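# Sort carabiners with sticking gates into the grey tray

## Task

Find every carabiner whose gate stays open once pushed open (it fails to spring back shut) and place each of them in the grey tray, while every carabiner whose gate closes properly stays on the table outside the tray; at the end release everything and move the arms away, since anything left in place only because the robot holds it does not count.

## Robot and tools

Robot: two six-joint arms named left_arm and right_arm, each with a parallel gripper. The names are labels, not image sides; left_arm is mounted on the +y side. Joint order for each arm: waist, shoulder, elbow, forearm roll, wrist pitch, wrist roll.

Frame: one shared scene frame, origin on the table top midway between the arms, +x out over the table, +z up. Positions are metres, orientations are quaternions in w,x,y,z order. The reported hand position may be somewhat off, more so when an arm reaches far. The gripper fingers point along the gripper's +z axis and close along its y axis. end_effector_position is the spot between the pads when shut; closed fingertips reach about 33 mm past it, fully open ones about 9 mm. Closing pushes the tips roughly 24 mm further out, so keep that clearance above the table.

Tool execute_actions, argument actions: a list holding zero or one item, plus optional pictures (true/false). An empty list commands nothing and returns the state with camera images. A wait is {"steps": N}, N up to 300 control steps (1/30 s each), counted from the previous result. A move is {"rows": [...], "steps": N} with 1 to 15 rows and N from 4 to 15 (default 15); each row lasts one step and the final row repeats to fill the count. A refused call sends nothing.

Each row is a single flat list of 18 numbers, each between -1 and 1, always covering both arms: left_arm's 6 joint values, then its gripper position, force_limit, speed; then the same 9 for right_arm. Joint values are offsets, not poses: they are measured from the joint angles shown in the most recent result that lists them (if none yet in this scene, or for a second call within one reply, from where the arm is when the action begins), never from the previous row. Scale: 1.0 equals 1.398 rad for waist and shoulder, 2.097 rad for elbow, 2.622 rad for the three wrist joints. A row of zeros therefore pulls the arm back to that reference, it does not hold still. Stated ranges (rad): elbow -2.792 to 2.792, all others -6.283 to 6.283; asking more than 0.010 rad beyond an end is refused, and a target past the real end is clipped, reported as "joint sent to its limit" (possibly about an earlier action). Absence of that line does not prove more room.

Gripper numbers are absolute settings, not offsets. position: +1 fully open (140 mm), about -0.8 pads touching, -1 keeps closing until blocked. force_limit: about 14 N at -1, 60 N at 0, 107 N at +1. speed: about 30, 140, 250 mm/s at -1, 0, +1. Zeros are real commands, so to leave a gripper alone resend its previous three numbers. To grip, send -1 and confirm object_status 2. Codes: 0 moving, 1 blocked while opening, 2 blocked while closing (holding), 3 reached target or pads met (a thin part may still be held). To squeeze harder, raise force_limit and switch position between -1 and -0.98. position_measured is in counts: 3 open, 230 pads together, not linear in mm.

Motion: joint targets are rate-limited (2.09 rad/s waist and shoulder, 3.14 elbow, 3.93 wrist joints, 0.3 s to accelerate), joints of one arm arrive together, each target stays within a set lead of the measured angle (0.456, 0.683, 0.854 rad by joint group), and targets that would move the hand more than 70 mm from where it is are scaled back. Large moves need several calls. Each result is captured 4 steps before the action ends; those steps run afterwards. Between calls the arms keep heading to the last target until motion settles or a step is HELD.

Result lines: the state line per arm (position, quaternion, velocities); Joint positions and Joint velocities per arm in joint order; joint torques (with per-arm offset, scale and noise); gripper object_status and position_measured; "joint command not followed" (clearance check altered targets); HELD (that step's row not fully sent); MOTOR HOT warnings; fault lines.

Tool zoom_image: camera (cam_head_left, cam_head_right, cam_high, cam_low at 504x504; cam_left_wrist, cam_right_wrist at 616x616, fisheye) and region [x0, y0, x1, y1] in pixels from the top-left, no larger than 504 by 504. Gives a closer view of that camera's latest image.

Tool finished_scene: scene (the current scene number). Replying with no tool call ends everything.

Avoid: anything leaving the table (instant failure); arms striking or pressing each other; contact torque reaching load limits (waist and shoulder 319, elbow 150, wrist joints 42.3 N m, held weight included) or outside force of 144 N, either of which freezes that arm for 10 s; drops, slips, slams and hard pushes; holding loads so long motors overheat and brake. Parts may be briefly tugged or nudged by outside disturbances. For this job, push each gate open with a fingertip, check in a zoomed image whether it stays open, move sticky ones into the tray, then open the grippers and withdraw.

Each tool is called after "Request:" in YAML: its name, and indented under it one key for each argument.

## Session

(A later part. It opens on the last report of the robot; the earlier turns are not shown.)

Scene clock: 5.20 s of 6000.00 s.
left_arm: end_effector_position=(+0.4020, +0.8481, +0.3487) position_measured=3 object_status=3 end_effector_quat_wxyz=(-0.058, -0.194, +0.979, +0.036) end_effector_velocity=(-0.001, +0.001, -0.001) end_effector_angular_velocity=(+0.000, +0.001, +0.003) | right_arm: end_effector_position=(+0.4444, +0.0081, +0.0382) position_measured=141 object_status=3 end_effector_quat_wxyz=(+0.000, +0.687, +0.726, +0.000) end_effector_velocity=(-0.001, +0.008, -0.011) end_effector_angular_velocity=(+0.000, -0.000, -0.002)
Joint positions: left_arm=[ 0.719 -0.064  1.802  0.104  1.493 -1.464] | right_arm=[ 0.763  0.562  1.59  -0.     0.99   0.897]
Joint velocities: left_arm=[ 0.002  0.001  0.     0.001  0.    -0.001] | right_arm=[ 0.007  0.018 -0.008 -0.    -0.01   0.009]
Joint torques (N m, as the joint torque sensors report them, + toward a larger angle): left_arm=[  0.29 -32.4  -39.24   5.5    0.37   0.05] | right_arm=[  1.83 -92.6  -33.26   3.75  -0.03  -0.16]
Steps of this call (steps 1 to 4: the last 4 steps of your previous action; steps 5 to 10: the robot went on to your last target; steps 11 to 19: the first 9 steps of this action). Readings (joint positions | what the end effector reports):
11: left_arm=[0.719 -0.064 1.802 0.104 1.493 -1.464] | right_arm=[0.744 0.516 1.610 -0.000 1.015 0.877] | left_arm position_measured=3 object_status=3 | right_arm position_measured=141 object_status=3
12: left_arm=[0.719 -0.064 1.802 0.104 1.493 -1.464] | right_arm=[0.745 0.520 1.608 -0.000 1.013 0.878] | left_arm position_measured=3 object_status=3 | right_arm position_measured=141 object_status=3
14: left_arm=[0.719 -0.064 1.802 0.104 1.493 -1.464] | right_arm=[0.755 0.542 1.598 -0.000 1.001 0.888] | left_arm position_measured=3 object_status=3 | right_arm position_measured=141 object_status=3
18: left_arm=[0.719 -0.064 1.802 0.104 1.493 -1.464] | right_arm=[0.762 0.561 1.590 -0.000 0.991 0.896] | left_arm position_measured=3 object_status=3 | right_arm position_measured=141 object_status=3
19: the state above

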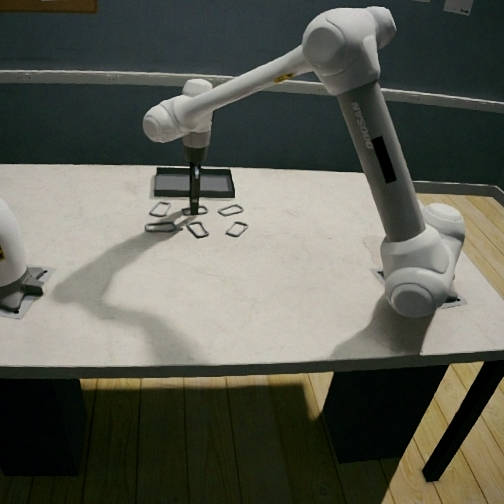

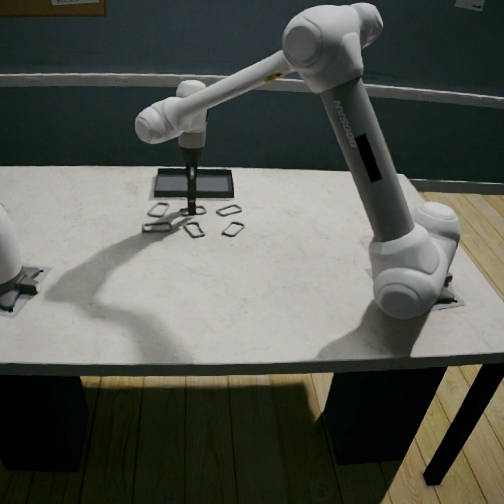

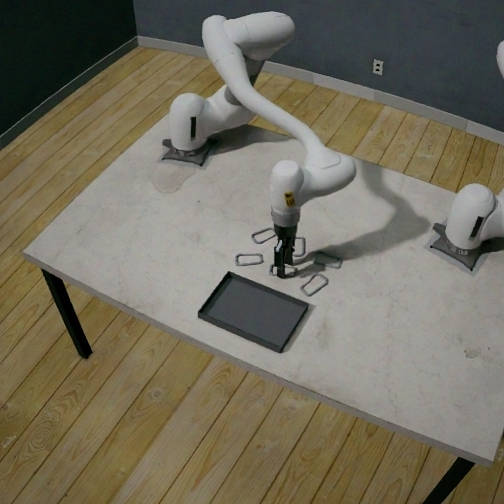

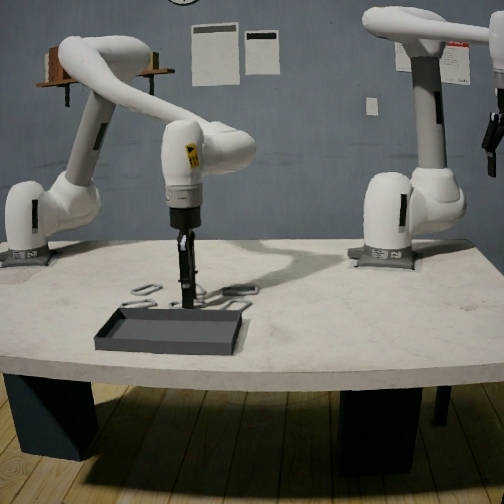

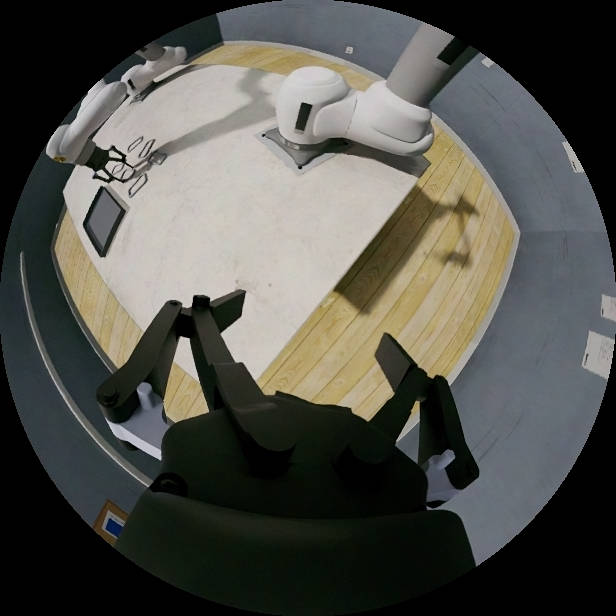

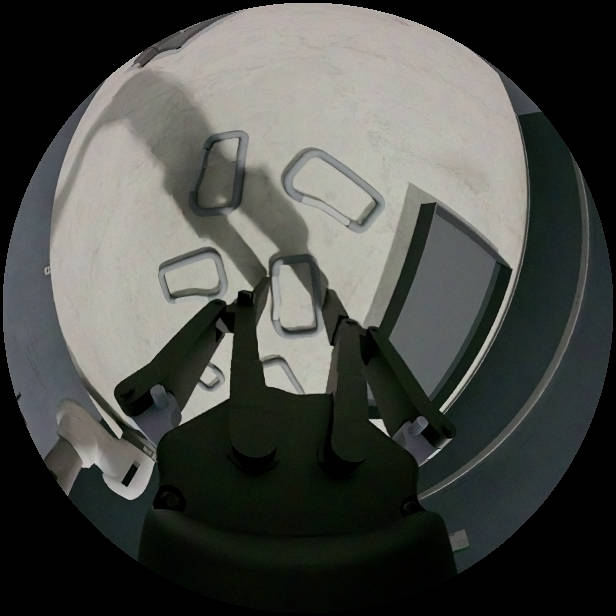

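Request:
execute_actions:
  actions:
    - {"rows":[[0,0,0,0,0,0,1,0,0.5,0,0,0,0,0,0,-0.29,-0.4,-0.3]],"steps":15}
  pictures: true

Request:
zoom_image:
  camera: "cam_right_wrist"
  region: [200,180,420,400]

Request:
execute_actions:
  actions:
    - {"rows":[[0,0,0,0,0,0,1,0,0.5,0,0,0,0,0,0,-0.1,-0.4,0]],"steps":12}
  pictures: true

Request:
zoom_image:
  camera: "cam_right_wrist"
  region: [200,180,420,400]

Scene clock: 5.73 s of 6000.00 s.
left_arm: end_effector_position=(+0.4020, +0.8481, +0.3487) position_measured=3 object_status=3 end_effector_quat_wxyz=(-0.058, -0.194, +0.979, +0.036) end_effector_velocity=(-0.001, +0.001, -0.000) end_effector_angular_velocity=(+0.001, +0.001, +0.002) | right_arm: end_effector_position=(+0.4442, +0.0083, +0.0382) position_measured=153 object_status=0 end_effector_quat_wxyz=(+0.000, +0.687, +0.726, +0.000) end_effector_velocity=(+0.000, -0.002, -0.002) end_effector_angular_velocity=(-0.003, +0.002, +0.000)
Joint positions: left_arm=[ 0.719 -0.064  1.802  0.104  1.493 -1.464] | right_arm=[ 0.763  0.562  1.589 -0.     0.99   0.897]
Joint velocities: left_arm=[ 0.002  0.    -0.     0.001 -0.     0.   ] | right_arm=[-0.002  0.001  0.001 -0.     0.001 -0.002]
Joint torques (N m, as the joint torque sensors report them, + toward a larger angle): left_arm=[ -0.38 -31.95 -38.98   5.42   0.33   0.  ] | right_arm=[  2.63 -64.96 -15.56   3.72   2.32   0.11]
Steps of this call (steps 1 to 4: the last 4 steps of your previous action; step 5: the robot went on to your last target; steps 6 to 16: the first 11 steps of this action). Readings (joint positions | what the end effector reports):
6: left_arm=[0.719 -0.064 1.802 0.104 1.493 -1.464] | right_arm=[0.763 0.563 1.589 -0.000 0.989 0.897] | left_arm position_measured=3 object_status=3 | right_arm position_measured=141 object_status=0
7: left_arm=[0.719 -0.064 1.802 0.104 1.493 -1.464] | right_arm=[0.763 0.563 1.589 -0.000 0.989 0.897] | left_arm position_measured=3 object_status=3 | right_arm position_measured=143 object_status=0
9: left_arm=[0.719 -0.064 1.802 0.104 1.493 -1.464] | right_arm=[0.763 0.562 1.589 -0.000 0.989 0.897] | left_arm position_measured=3 object_status=3 | right_arm position_measured=152 object_status=0
13: left_arm=[0.719 -0.064 1.802 0.104 1.493 -1.464] | right_arm=[0.763 0.562 1.589 -0.000 0.990 0.897] | left_arm position_measured=3 object_status=3 | right_arm position_measured=153 object_status=0
16: the state above

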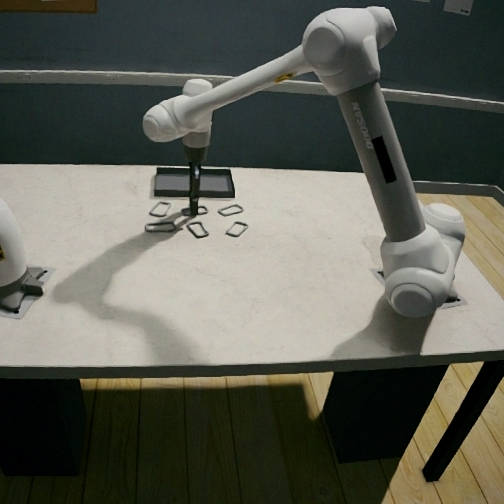

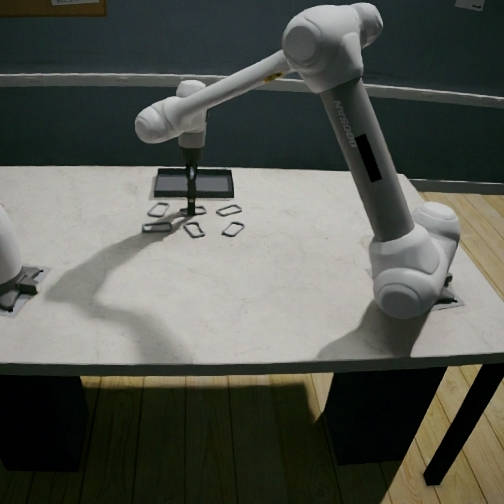

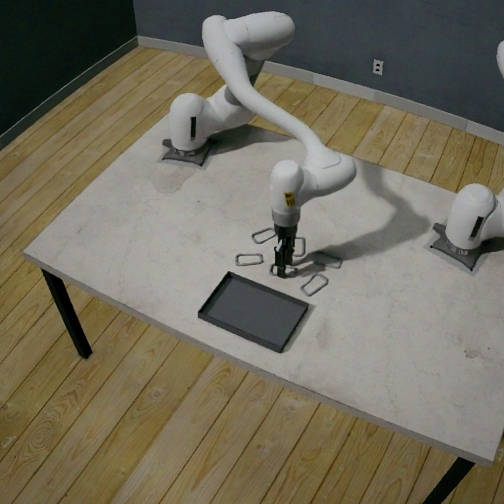

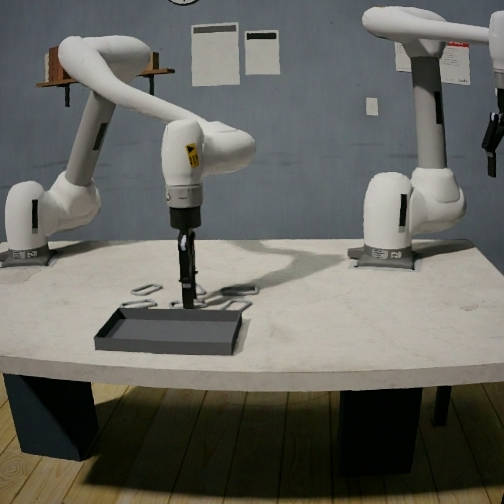

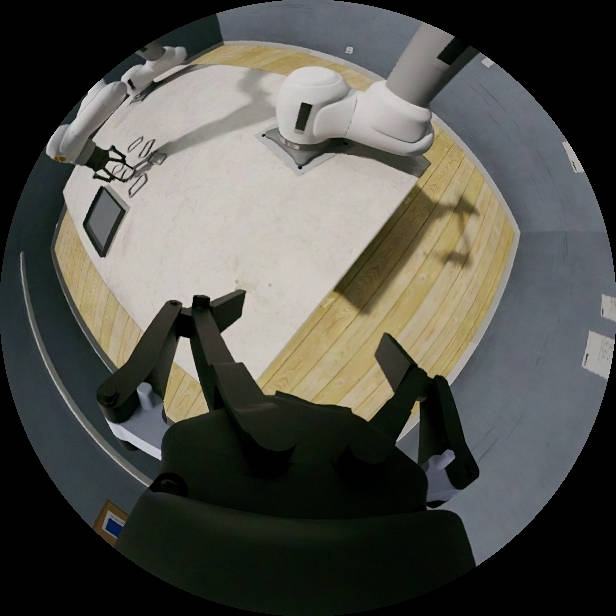

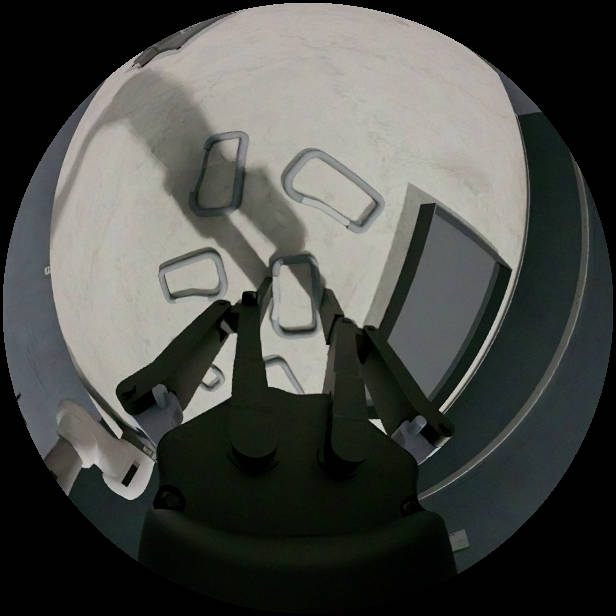

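Region (200, 180, 420, 400) of cam_right_wrist's 616x616 image, scaled by 2.291, with more detail than that image has.

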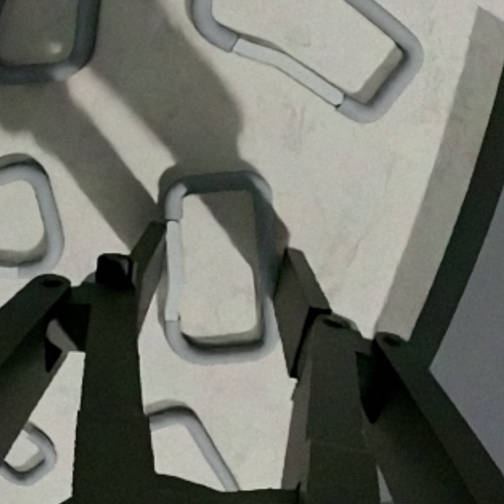

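Scene clock: 6.13 s of 6000.00 s.
left_arm: end_effector_position=(+0.4020, +0.8481, +0.3487) position_measured=3 object_status=3 end_effector_quat_wxyz=(-0.058, -0.194, +0.979, +0.036) end_effector_velocity=(-0.000, +0.001, -0.001) end_effector_angular_velocity=(-0.001, +0.001, +0.001) | right_arm: end_effector_position=(+0.4442, +0.0080, +0.0381) position_measured=141 object_status=0 end_effector_quat_wxyz=(+0.000, +0.687, +0.726, -0.000) end_effector_velocity=(+0.001, +0.002, +0.002) end_effector_angular_velocity=(+0.003, -0.003, +0.001)
Joint positions: left_arm=[ 0.719 -0.064  1.802  0.104  1.493 -1.464] | right_arm=[ 0.763  0.562  1.59  -0.     0.99   0.897]
Joint velocities: left_arm=[ 0.001  0.001  0.    -0.     0.     0.001] | right_arm=[ 0.    -0.001 -0.003 -0.    -0.    -0.   ]
Joint torques (N m, as the joint torque sensors report them, + toward a larger angle): left_arm=[ -0.76 -31.52 -39.2    5.45   0.4    0.11] | right_arm=[  3.82 -89.95 -33.58   3.79  -0.04  -0.32]
Steps of this call (steps 1 to 4: the last 4 steps of your previous action; steps 5 to 12: the first 8 steps of this action, its rows measured from where the robot was after step 4). Readings (joint positions | what the end effector reports):
4: left_arm=[0.719 -0.064 1.802 0.104 1.493 -1.464] | right_arm=[0.763 0.562 1.590 -0.000 0.990 0.897] | left_arm position_measured=3 object_status=3 | right_arm position_measured=153 object_status=2
5: left_arm=[0.719 -0.064 1.802 0.104 1.493 -1.464] | right_arm=[0.763 0.562 1.590 -0.000 0.990 0.897] | left_arm position_measured=3 object_status=3 | right_arm position_measured=153 object_status=0
6: left_arm=[0.719 -0.064 1.802 0.104 1.493 -1.464] | right_arm=[0.763 0.562 1.590 -0.000 0.990 0.897] | left_arm position_measured=3 object_status=3 | right_arm position_measured=153 object_status=0
8: left_arm=[0.719 -0.064 1.802 0.104 1.493 -1.464] | right_arm=[0.763 0.562 1.590 -0.000 0.990 0.897] | left_arm position_measured=3 object_status=3 | right_arm position_measured=141 object_status=0
12: the state above

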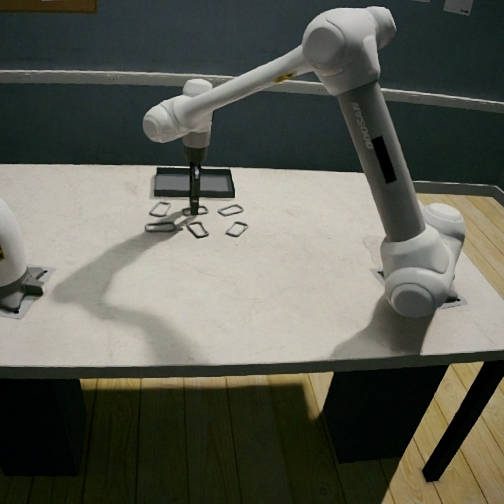

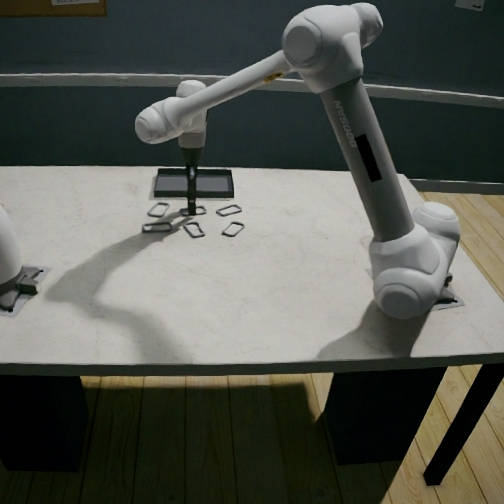

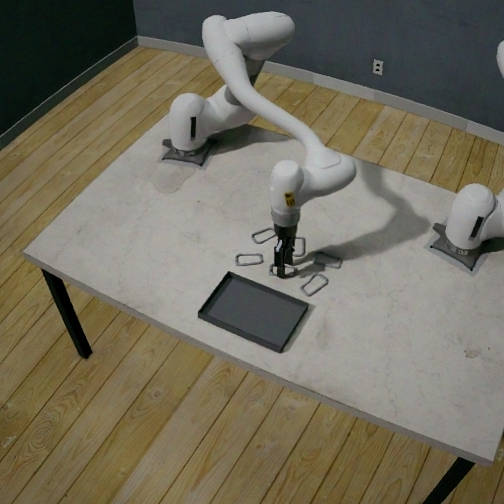

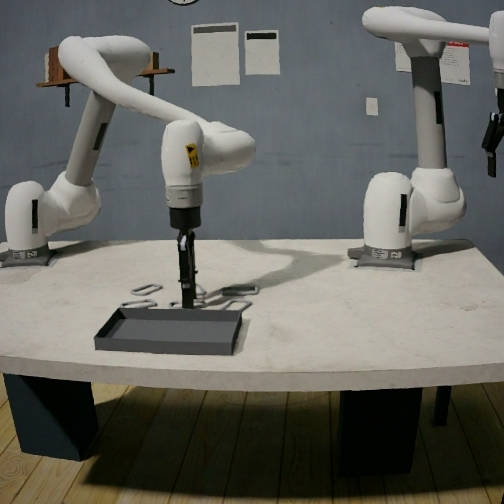

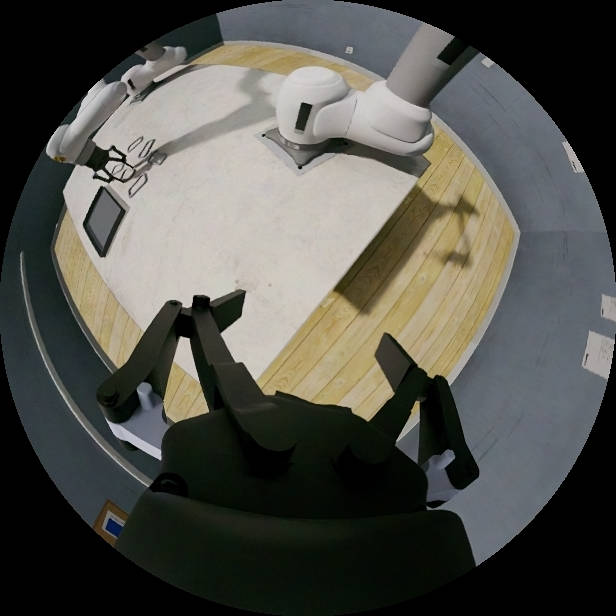

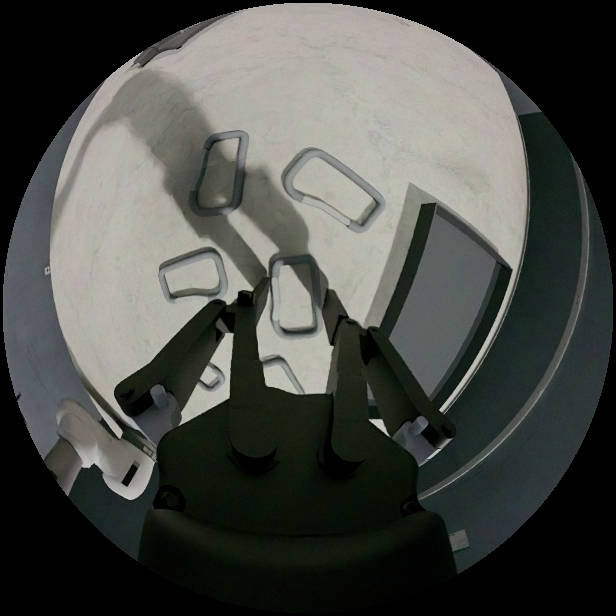

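Region (200, 180, 420, 400) of cam_right_wrist's 616x616 image, scaled by 2.291, with more detail than that image has.

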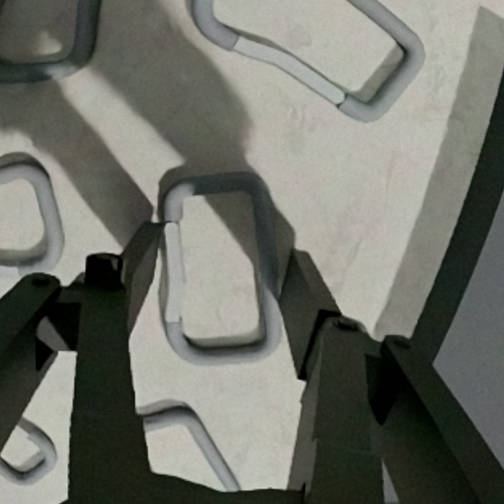

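Request:
execute_actions:
  actions:
    - {"rows":[[0,0,0,0,0,0,1,0,0.5,0,-0.0032,-0.0017,0,0.003,0,-0.1,-0.4,0],[0,0,0,0,0,0,1,0,0.5,0,-0.0032,-0.0017,0,0.003,0,-0.1,-0.4,0],[0,0,0,0,0,0,1,0,0.5,0,-0.0032,-0.0017,0,0.003,0,-0.1,-0.4,0],[0,0,0,0,0,0,1,0,0.5,0,-0.0032,-0.0017,0,0.003,0,-0.1,-0.4,0],[0,0,0,0,0,0,1,0,0.5,0,-0.0032,-0.0017,0,0.003,0,-0.29,-0.4,-0.3]],"steps":15}

Request:
execute_actions:
  actions:
    - {"steps":4}
  pictures: true

Request:
zoom_image:
  camera: "cam_right_wrist"
  region: [200,180,420,400]

Scene clock: 6.83 s of 6000.00 s.
left_arm: end_effector_position=(+0.4020, +0.8481, +0.3487) position_measured=3 object_status=3 end_effector_quat_wxyz=(-0.058, -0.194, +0.979, +0.036) end_effector_velocity=(+0.001, -0.000, -0.001) end_effector_angular_velocity=(-0.001, +0.001, -0.003) | right_arm: end_effector_position=(+0.4443, +0.0081, +0.0432) position_measured=165 object_status=0 end_effector_quat_wxyz=(+0.000, +0.687, +0.726, -0.000) end_effector_velocity=(+0.000, +0.000, +0.002) end_effector_angular_velocity=(+0.002, -0.001, -0.000)
Joint positions: left_arm=[ 0.719 -0.064  1.802  0.104  1.493 -1.464] | right_arm=[ 0.763  0.557  1.586 -0.     0.998  0.897]
Joint velocities: left_arm=[-0.001  0.001  0.    -0.    -0.     0.002] | right_arm=[ 0.    -0.002 -0.001  0.     0.002  0.   ]
Joint torques (N m, as the joint torque sensors report them, + toward a larger angle): left_arm=[  0.33 -32.08 -39.12   5.41   0.33  -0.05] | right_arm=[  3.96 -91.17 -32.85   3.83  -0.05  -0.54]
Steps of this call (steps 1 to 4: the last 4 steps of your previous action; steps 5 to 10: the robot went on to your last target; steps 11 to 21: the first 11 steps of this action). Readings (joint positions | what the end effector reports):
11: left_arm=[0.719 -0.064 1.802 0.104 1.493 -1.464] | right_arm=[0.763 0.562 1.589 -0.000 0.990 0.897] | left_arm position_measured=3 object_status=3 | right_arm position_measured=141 object_status=3
12: left_arm=[0.719 -0.064 1.802 0.104 1.493 -1.464] | right_arm=[0.763 0.561 1.589 -0.000 0.992 0.897] | left_arm position_measured=3 object_status=3 | right_arm position_measured=141 object_status=3
14: left_arm=[0.719 -0.064 1.802 0.104 1.493 -1.464] | right_arm=[0.763 0.559 1.587 -0.000 0.996 0.897] | left_arm position_measured=3 object_status=3 | right_arm position_measured=141 object_status=3
18: left_arm=[0.719 -0.064 1.802 0.104 1.493 -1.464] | right_arm=[0.763 0.558 1.586 -0.000 0.998 0.897] | left_arm position_measured=3 object_status=3 | right_arm position_measured=155 object_status=0
21: the state above

Scene clock: 6.97 s of 6000.00 s.
left_arm: end_effector_position=(+0.4020, +0.8481, +0.3487) position_measured=3 object_status=3 end_effector_quat_wxyz=(-0.058, -0.194, +0.979, +0.036) end_effector_velocity=(-0.000, +0.000, +0.000) end_effector_angular_velocity=(-0.000, -0.000, +0.000) | right_arm: end_effector_position=(+0.4443, +0.0081, +0.0433) position_measured=165 object_status=0 end_effector_quat_wxyz=(+0.000, +0.687, +0.726, -0.000) end_effector_velocity=(-0.000, -0.000, -0.001) end_effector_angular_velocity=(-0.001, +0.001, -0.001)
Joint positions: left_arm=[ 0.719 -0.064  1.802  0.104  1.493 -1.464] | right_arm=[ 0.763  0.557  1.586 -0.     0.998  0.897]
Joint velocities: left_arm=[ 0.001 -0.     0.    -0.001  0.     0.   ] | right_arm=[-0.     0.001 -0.     0.001 -0.     0.001]
Joint torques (N m, as the joint torque sensors report them, + toward a larger angle): left_arm=[ -0.64 -32.14 -39.19   5.43   0.43   0.09] | right_arm=[  1.86 -90.59 -33.8    3.83  -0.18  -0.35]
Kept back: nothing.
Steps of this call (steps 1 to 4: the last 4 steps of your previous action). Readings (joint positions | what the end effector reports):
1: left_arm=[0.719 -0.064 1.802 0.104 1.493 -1.464] | right_arm=[0.763 0.557 1.586 -0.000 0.998 0.897] | left_arm position_measured=3 object_status=3 | right_arm position_measured=165 object_status=0
2: left_arm=[0.719 -0.064 1.802 0.104 1.493 -1.464] | right_arm=[0.763 0.557 1.586 -0.000 0.998 0.897] | left_arm position_measured=3 object_status=3 | right_arm position_measured=165 object_status=0
4: the state above

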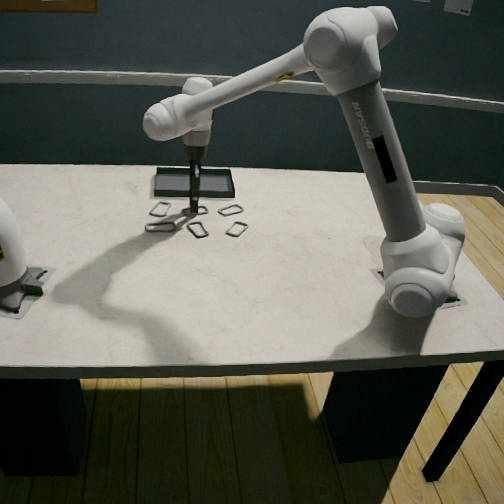

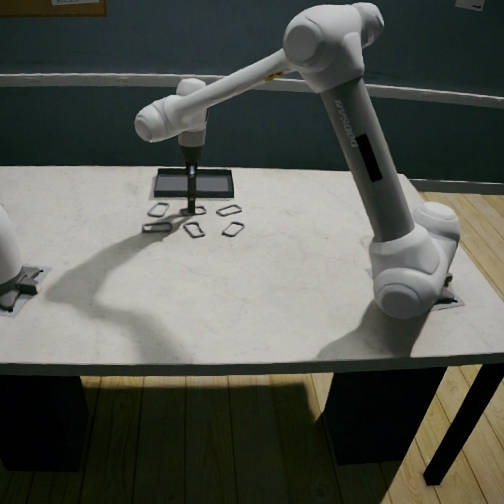

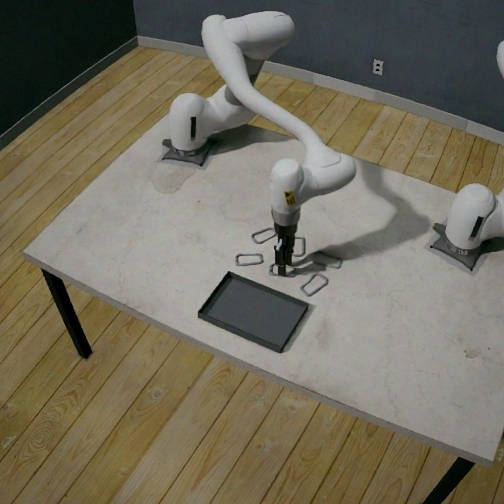

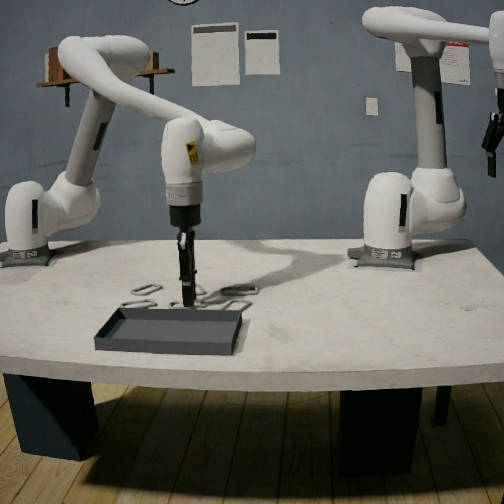

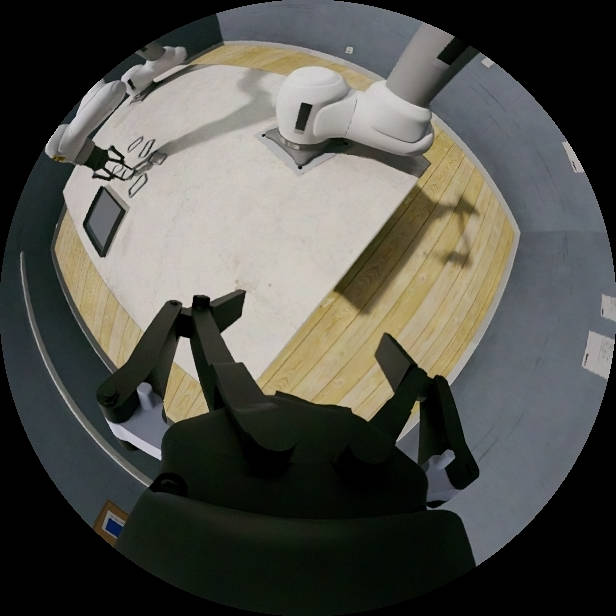

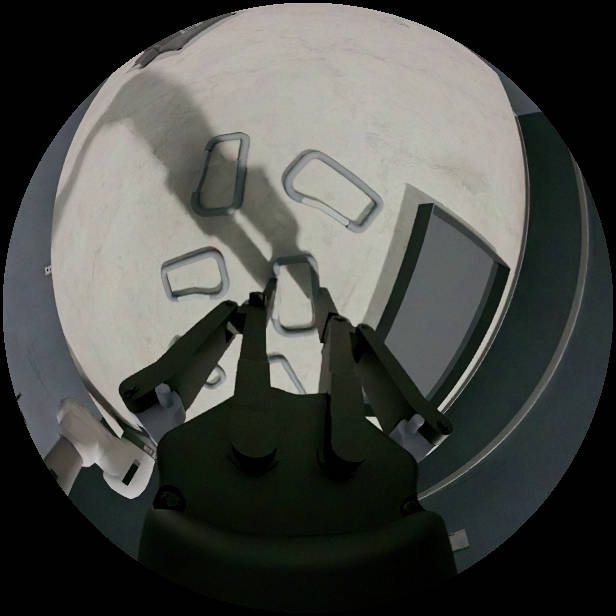

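Region (200, 180, 420, 400) of cam_right_wrist's 616x616 image, scaled by 2.291, with more detail than that image has.

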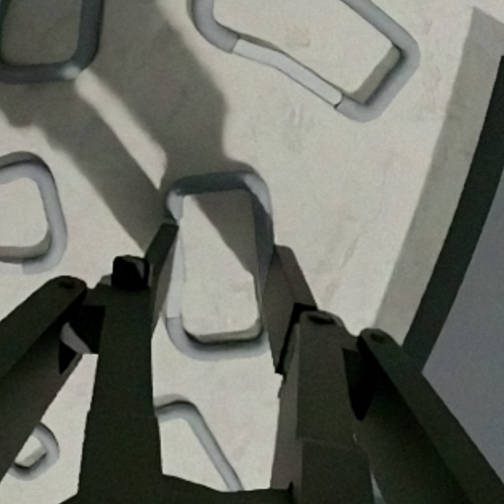

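Request:
execute_actions:
  actions:
    - {"rows":[[0,0,0,0,0,0,1,0,0.5,0,0,0,0,0,0,-0.1,-0.4,0]],"steps":12}
  pictures: true

Request:
zoom_image:
  camera: "cam_right_wrist"
  region: [200,180,420,400]

Scene clock: 7.47 s of 6000.00 s.
left_arm: end_effector_position=(+0.4020, +0.8481, +0.3487) position_measured=3 object_status=3 end_effector_quat_wxyz=(-0.058, -0.194, +0.979, +0.036) end_effector_velocity=(-0.000, +0.001, -0.001) end_effector_angular_velocity=(-0.001, +0.001, -0.000) | right_arm: end_effector_position=(+0.4443, +0.0081, +0.0433) position_measured=141 object_status=0 end_effector_quat_wxyz=(+0.000, +0.687, +0.726, +0.000) end_effector_velocity=(+0.000, -0.000, -0.001) end_effector_angular_velocity=(-0.000, +0.000, +0.000)
Joint positions: left_arm=[ 0.719 -0.064  1.802  0.104  1.493 -1.464] | right_arm=[ 0.763  0.557  1.586 -0.     0.998  0.897]
Joint velocities: left_arm=[ 0.001  0.001 -0.     0.    -0.     0.001] | right_arm=[-0.     0.001  0.     0.    -0.    -0.001]
Joint torques (N m, as the joint torque sensors report them, + toward a larger angle): left_arm=[  0.03 -32.11 -39.21   5.42   0.4   -0.03] | right_arm=[  3.55 -91.11 -33.16   3.89  -0.21  -0.21]
Steps of this call (steps 1 to 7: the robot went on to your last target; steps 8 to 15: the first 8 steps of this action). Readings (joint positions | what the end effector reports):
8: left_arm=[0.719 -0.064 1.802 0.104 1.493 -1.464] | right_arm=[0.763 0.557 1.586 -0.000 0.998 0.897] | left_arm position_measured=3 object_status=3 | right_arm position_measured=165 object_status=0
9: left_arm=[0.719 -0.064 1.802 0.104 1.493 -1.464] | right_arm=[0.763 0.557 1.586 -0.000 0.998 0.897] | left_arm position_measured=3 object_status=3 | right_arm position_measured=162 object_status=0
11: left_arm=[0.719 -0.064 1.802 0.104 1.493 -1.464] | right_arm=[0.763 0.557 1.586 -0.000 0.998 0.897] | left_arm position_measured=3 object_status=3 | right_arm position_measured=147 object_status=0
15: the state above

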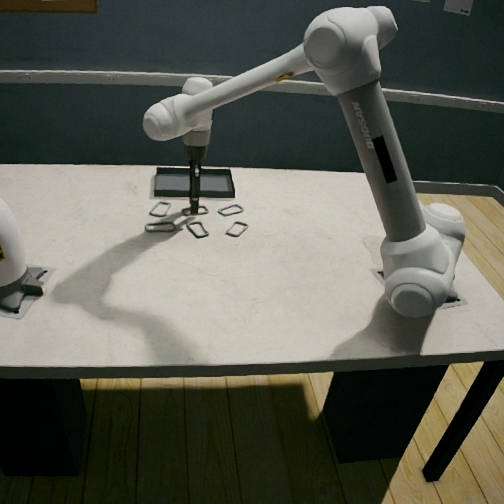

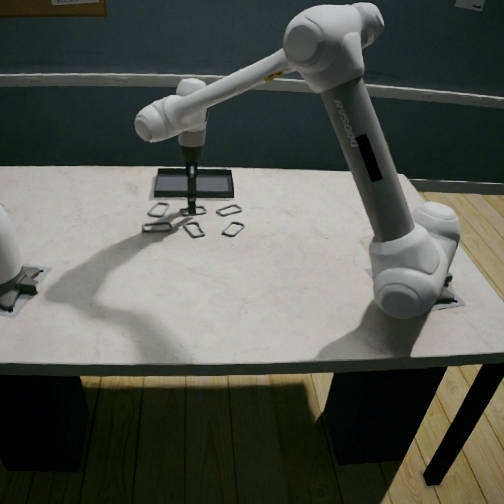

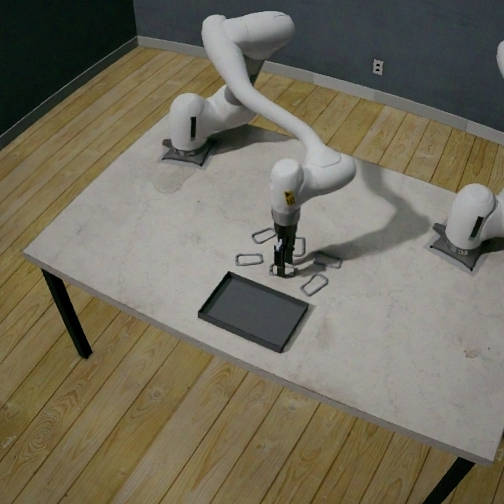

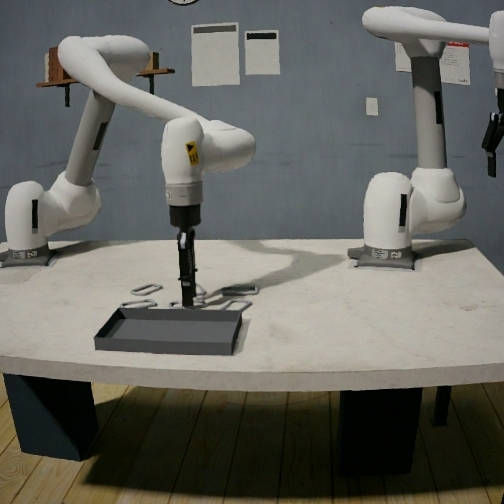

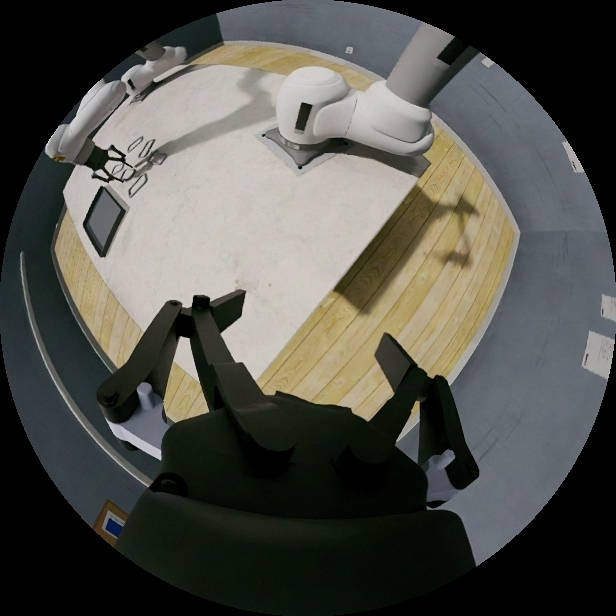

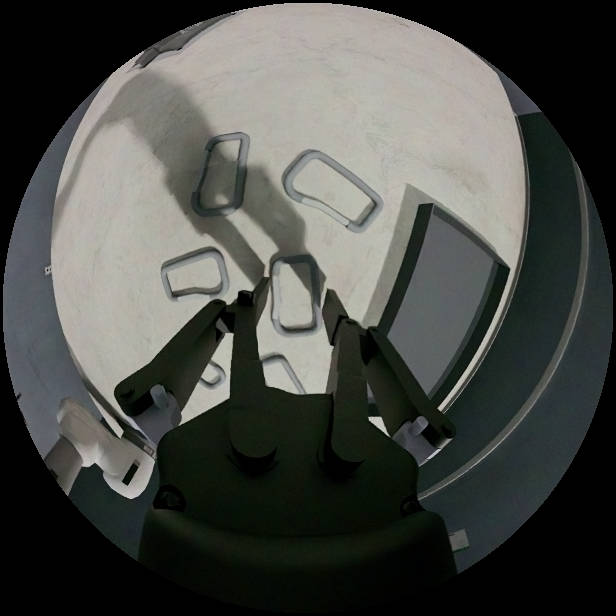

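Region (200, 180, 420, 400) of cam_right_wrist's 616x616 image, scaled by 2.291, with more detail than that image has.

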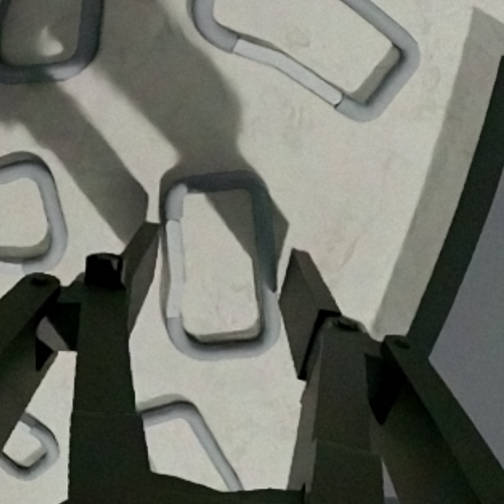

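Request:
execute_actions:
  actions:
    - {"rows":[[0,0,0,0,0,0,1,0,0.5,0,0.0014,0.0008,0,-0.0014,0,-0.1,-0.4,0],[0,0,0,0,0,0,1,0,0.5,0,0.0014,0.0008,0,-0.0014,0,-0.1,-0.4,0],[0,0,0,0,0,0,1,0,0.5,0,0.0014,0.0008,0,-0.0014,0,-0.29,-0.4,-0.3]],"steps":15}
  pictures: true

Request:
zoom_image:
  camera: "cam_right_wrist"
  region: [240,230,360,350]

Scene clock: 8.03 s of 6000.00 s.
left_arm: end_effector_position=(+0.4020, +0.8481, +0.3487) position_measured=3 object_status=3 end_effector_quat_wxyz=(-0.058, -0.194, +0.979, +0.036) end_effector_velocity=(+0.000, -0.000, -0.000) end_effector_angular_velocity=(-0.001, -0.001, -0.001) | right_arm: end_effector_position=(+0.4443, +0.0081, +0.0411) position_measured=165 object_status=0 end_effector_quat_wxyz=(+0.000, +0.687, +0.726, +0.000) end_effector_velocity=(-0.001, -0.001, -0.003) end_effector_angular_velocity=(-0.003, +0.002, +0.000)
Joint positions: left_arm=[ 0.719 -0.064  1.802  0.104  1.493 -1.464] | right_arm=[ 0.763  0.559  1.588 -0.     0.995  0.897]
Joint velocities: left_arm=[-0.    -0.     0.    -0.001 -0.     0.   ] | right_arm=[ 0.     0.003  0.001 -0.    -0.    -0.   ]
Joint torques (N m, as the joint torque sensors report them, + toward a larger angle): left_arm=[ -0.12 -32.36 -39.2    5.33   0.39   0.01] | right_arm=[  4.75 -90.45 -33.09   3.68  -0.29  -0.23]
Steps of this call (steps 1 to 4: the last 4 steps of your previous action; steps 5 to 6: the robot went on to your last target; steps 7 to 17: the first 11 steps of this action). Readings (joint positions | what the end effector reports):
7: left_arm=[0.719 -0.064 1.802 0.104 1.493 -1.464] | right_arm=[0.763 0.557 1.586 -0.000 0.998 0.897] | left_arm position_measured=3 object_status=3 | right_arm position_measured=141 object_status=3
8: left_arm=[0.719 -0.064 1.802 0.104 1.493 -1.464] | right_arm=[0.763 0.557 1.586 -0.000 0.998 0.897] | left_arm position_measured=3 object_status=3 | right_arm position_measured=141 object_status=3
10: left_arm=[0.719 -0.064 1.802 0.104 1.493 -1.464] | right_arm=[0.763 0.558 1.587 -0.000 0.996 0.897] | left_arm position_measured=3 object_status=3 | right_arm position_measured=143 object_status=0
14: left_arm=[0.719 -0.064 1.802 0.104 1.493 -1.464] | right_arm=[0.763 0.559 1.588 -0.000 0.995 0.897] | left_arm position_measured=3 object_status=3 | right_arm position_measured=165 object_status=0
17: the state above

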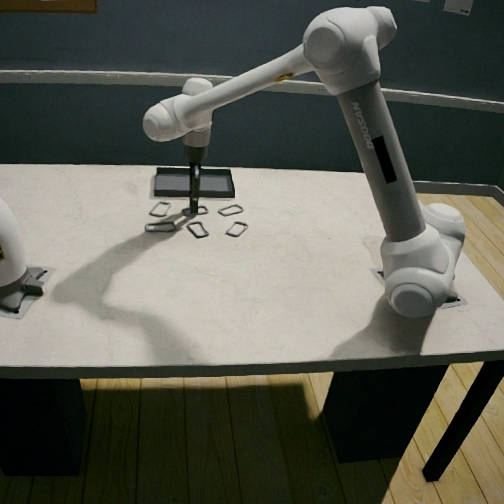

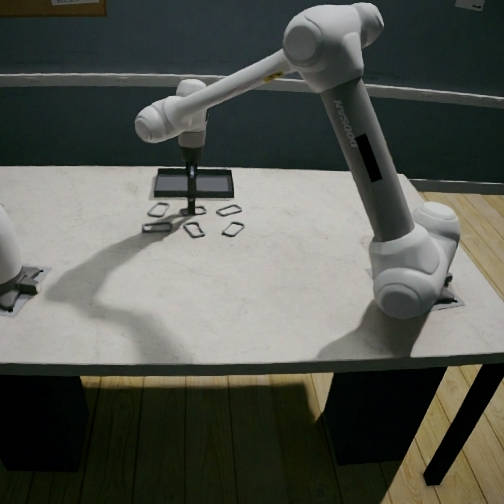

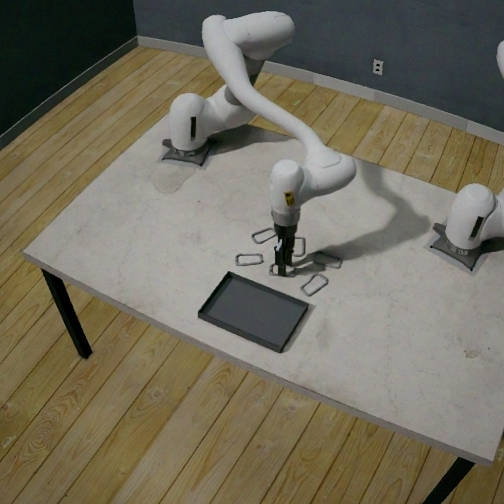

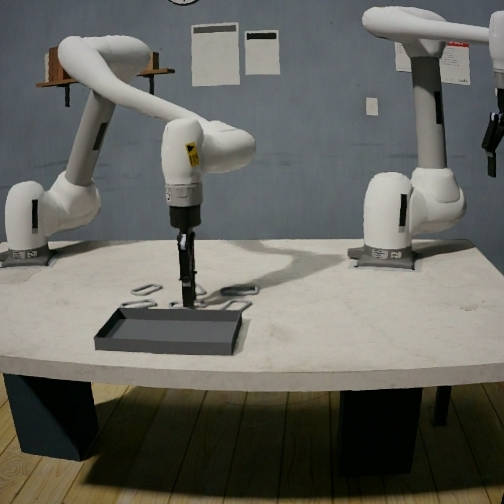

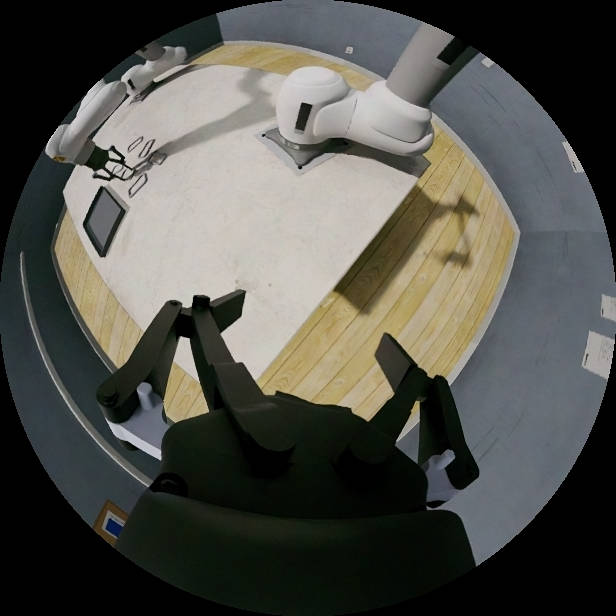

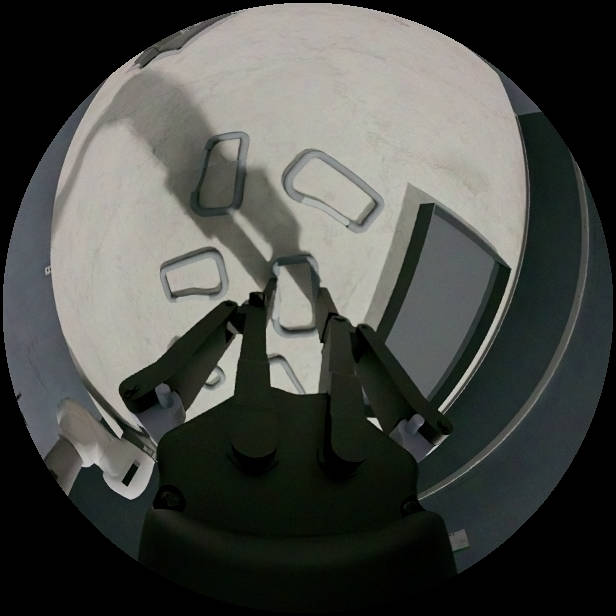

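Region (240, 230, 360, 350) of cam_right_wrist's 616x616 image, scaled by 4.200, with more detail than that image has.

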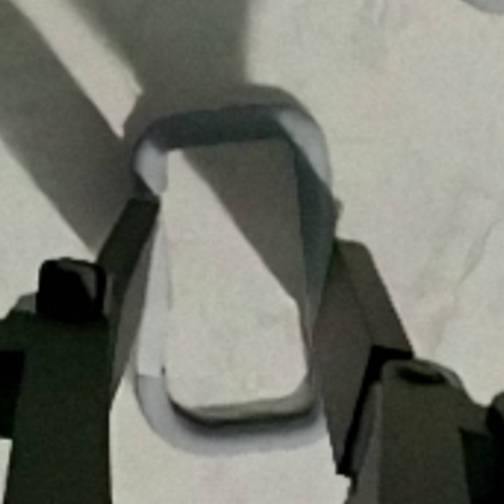

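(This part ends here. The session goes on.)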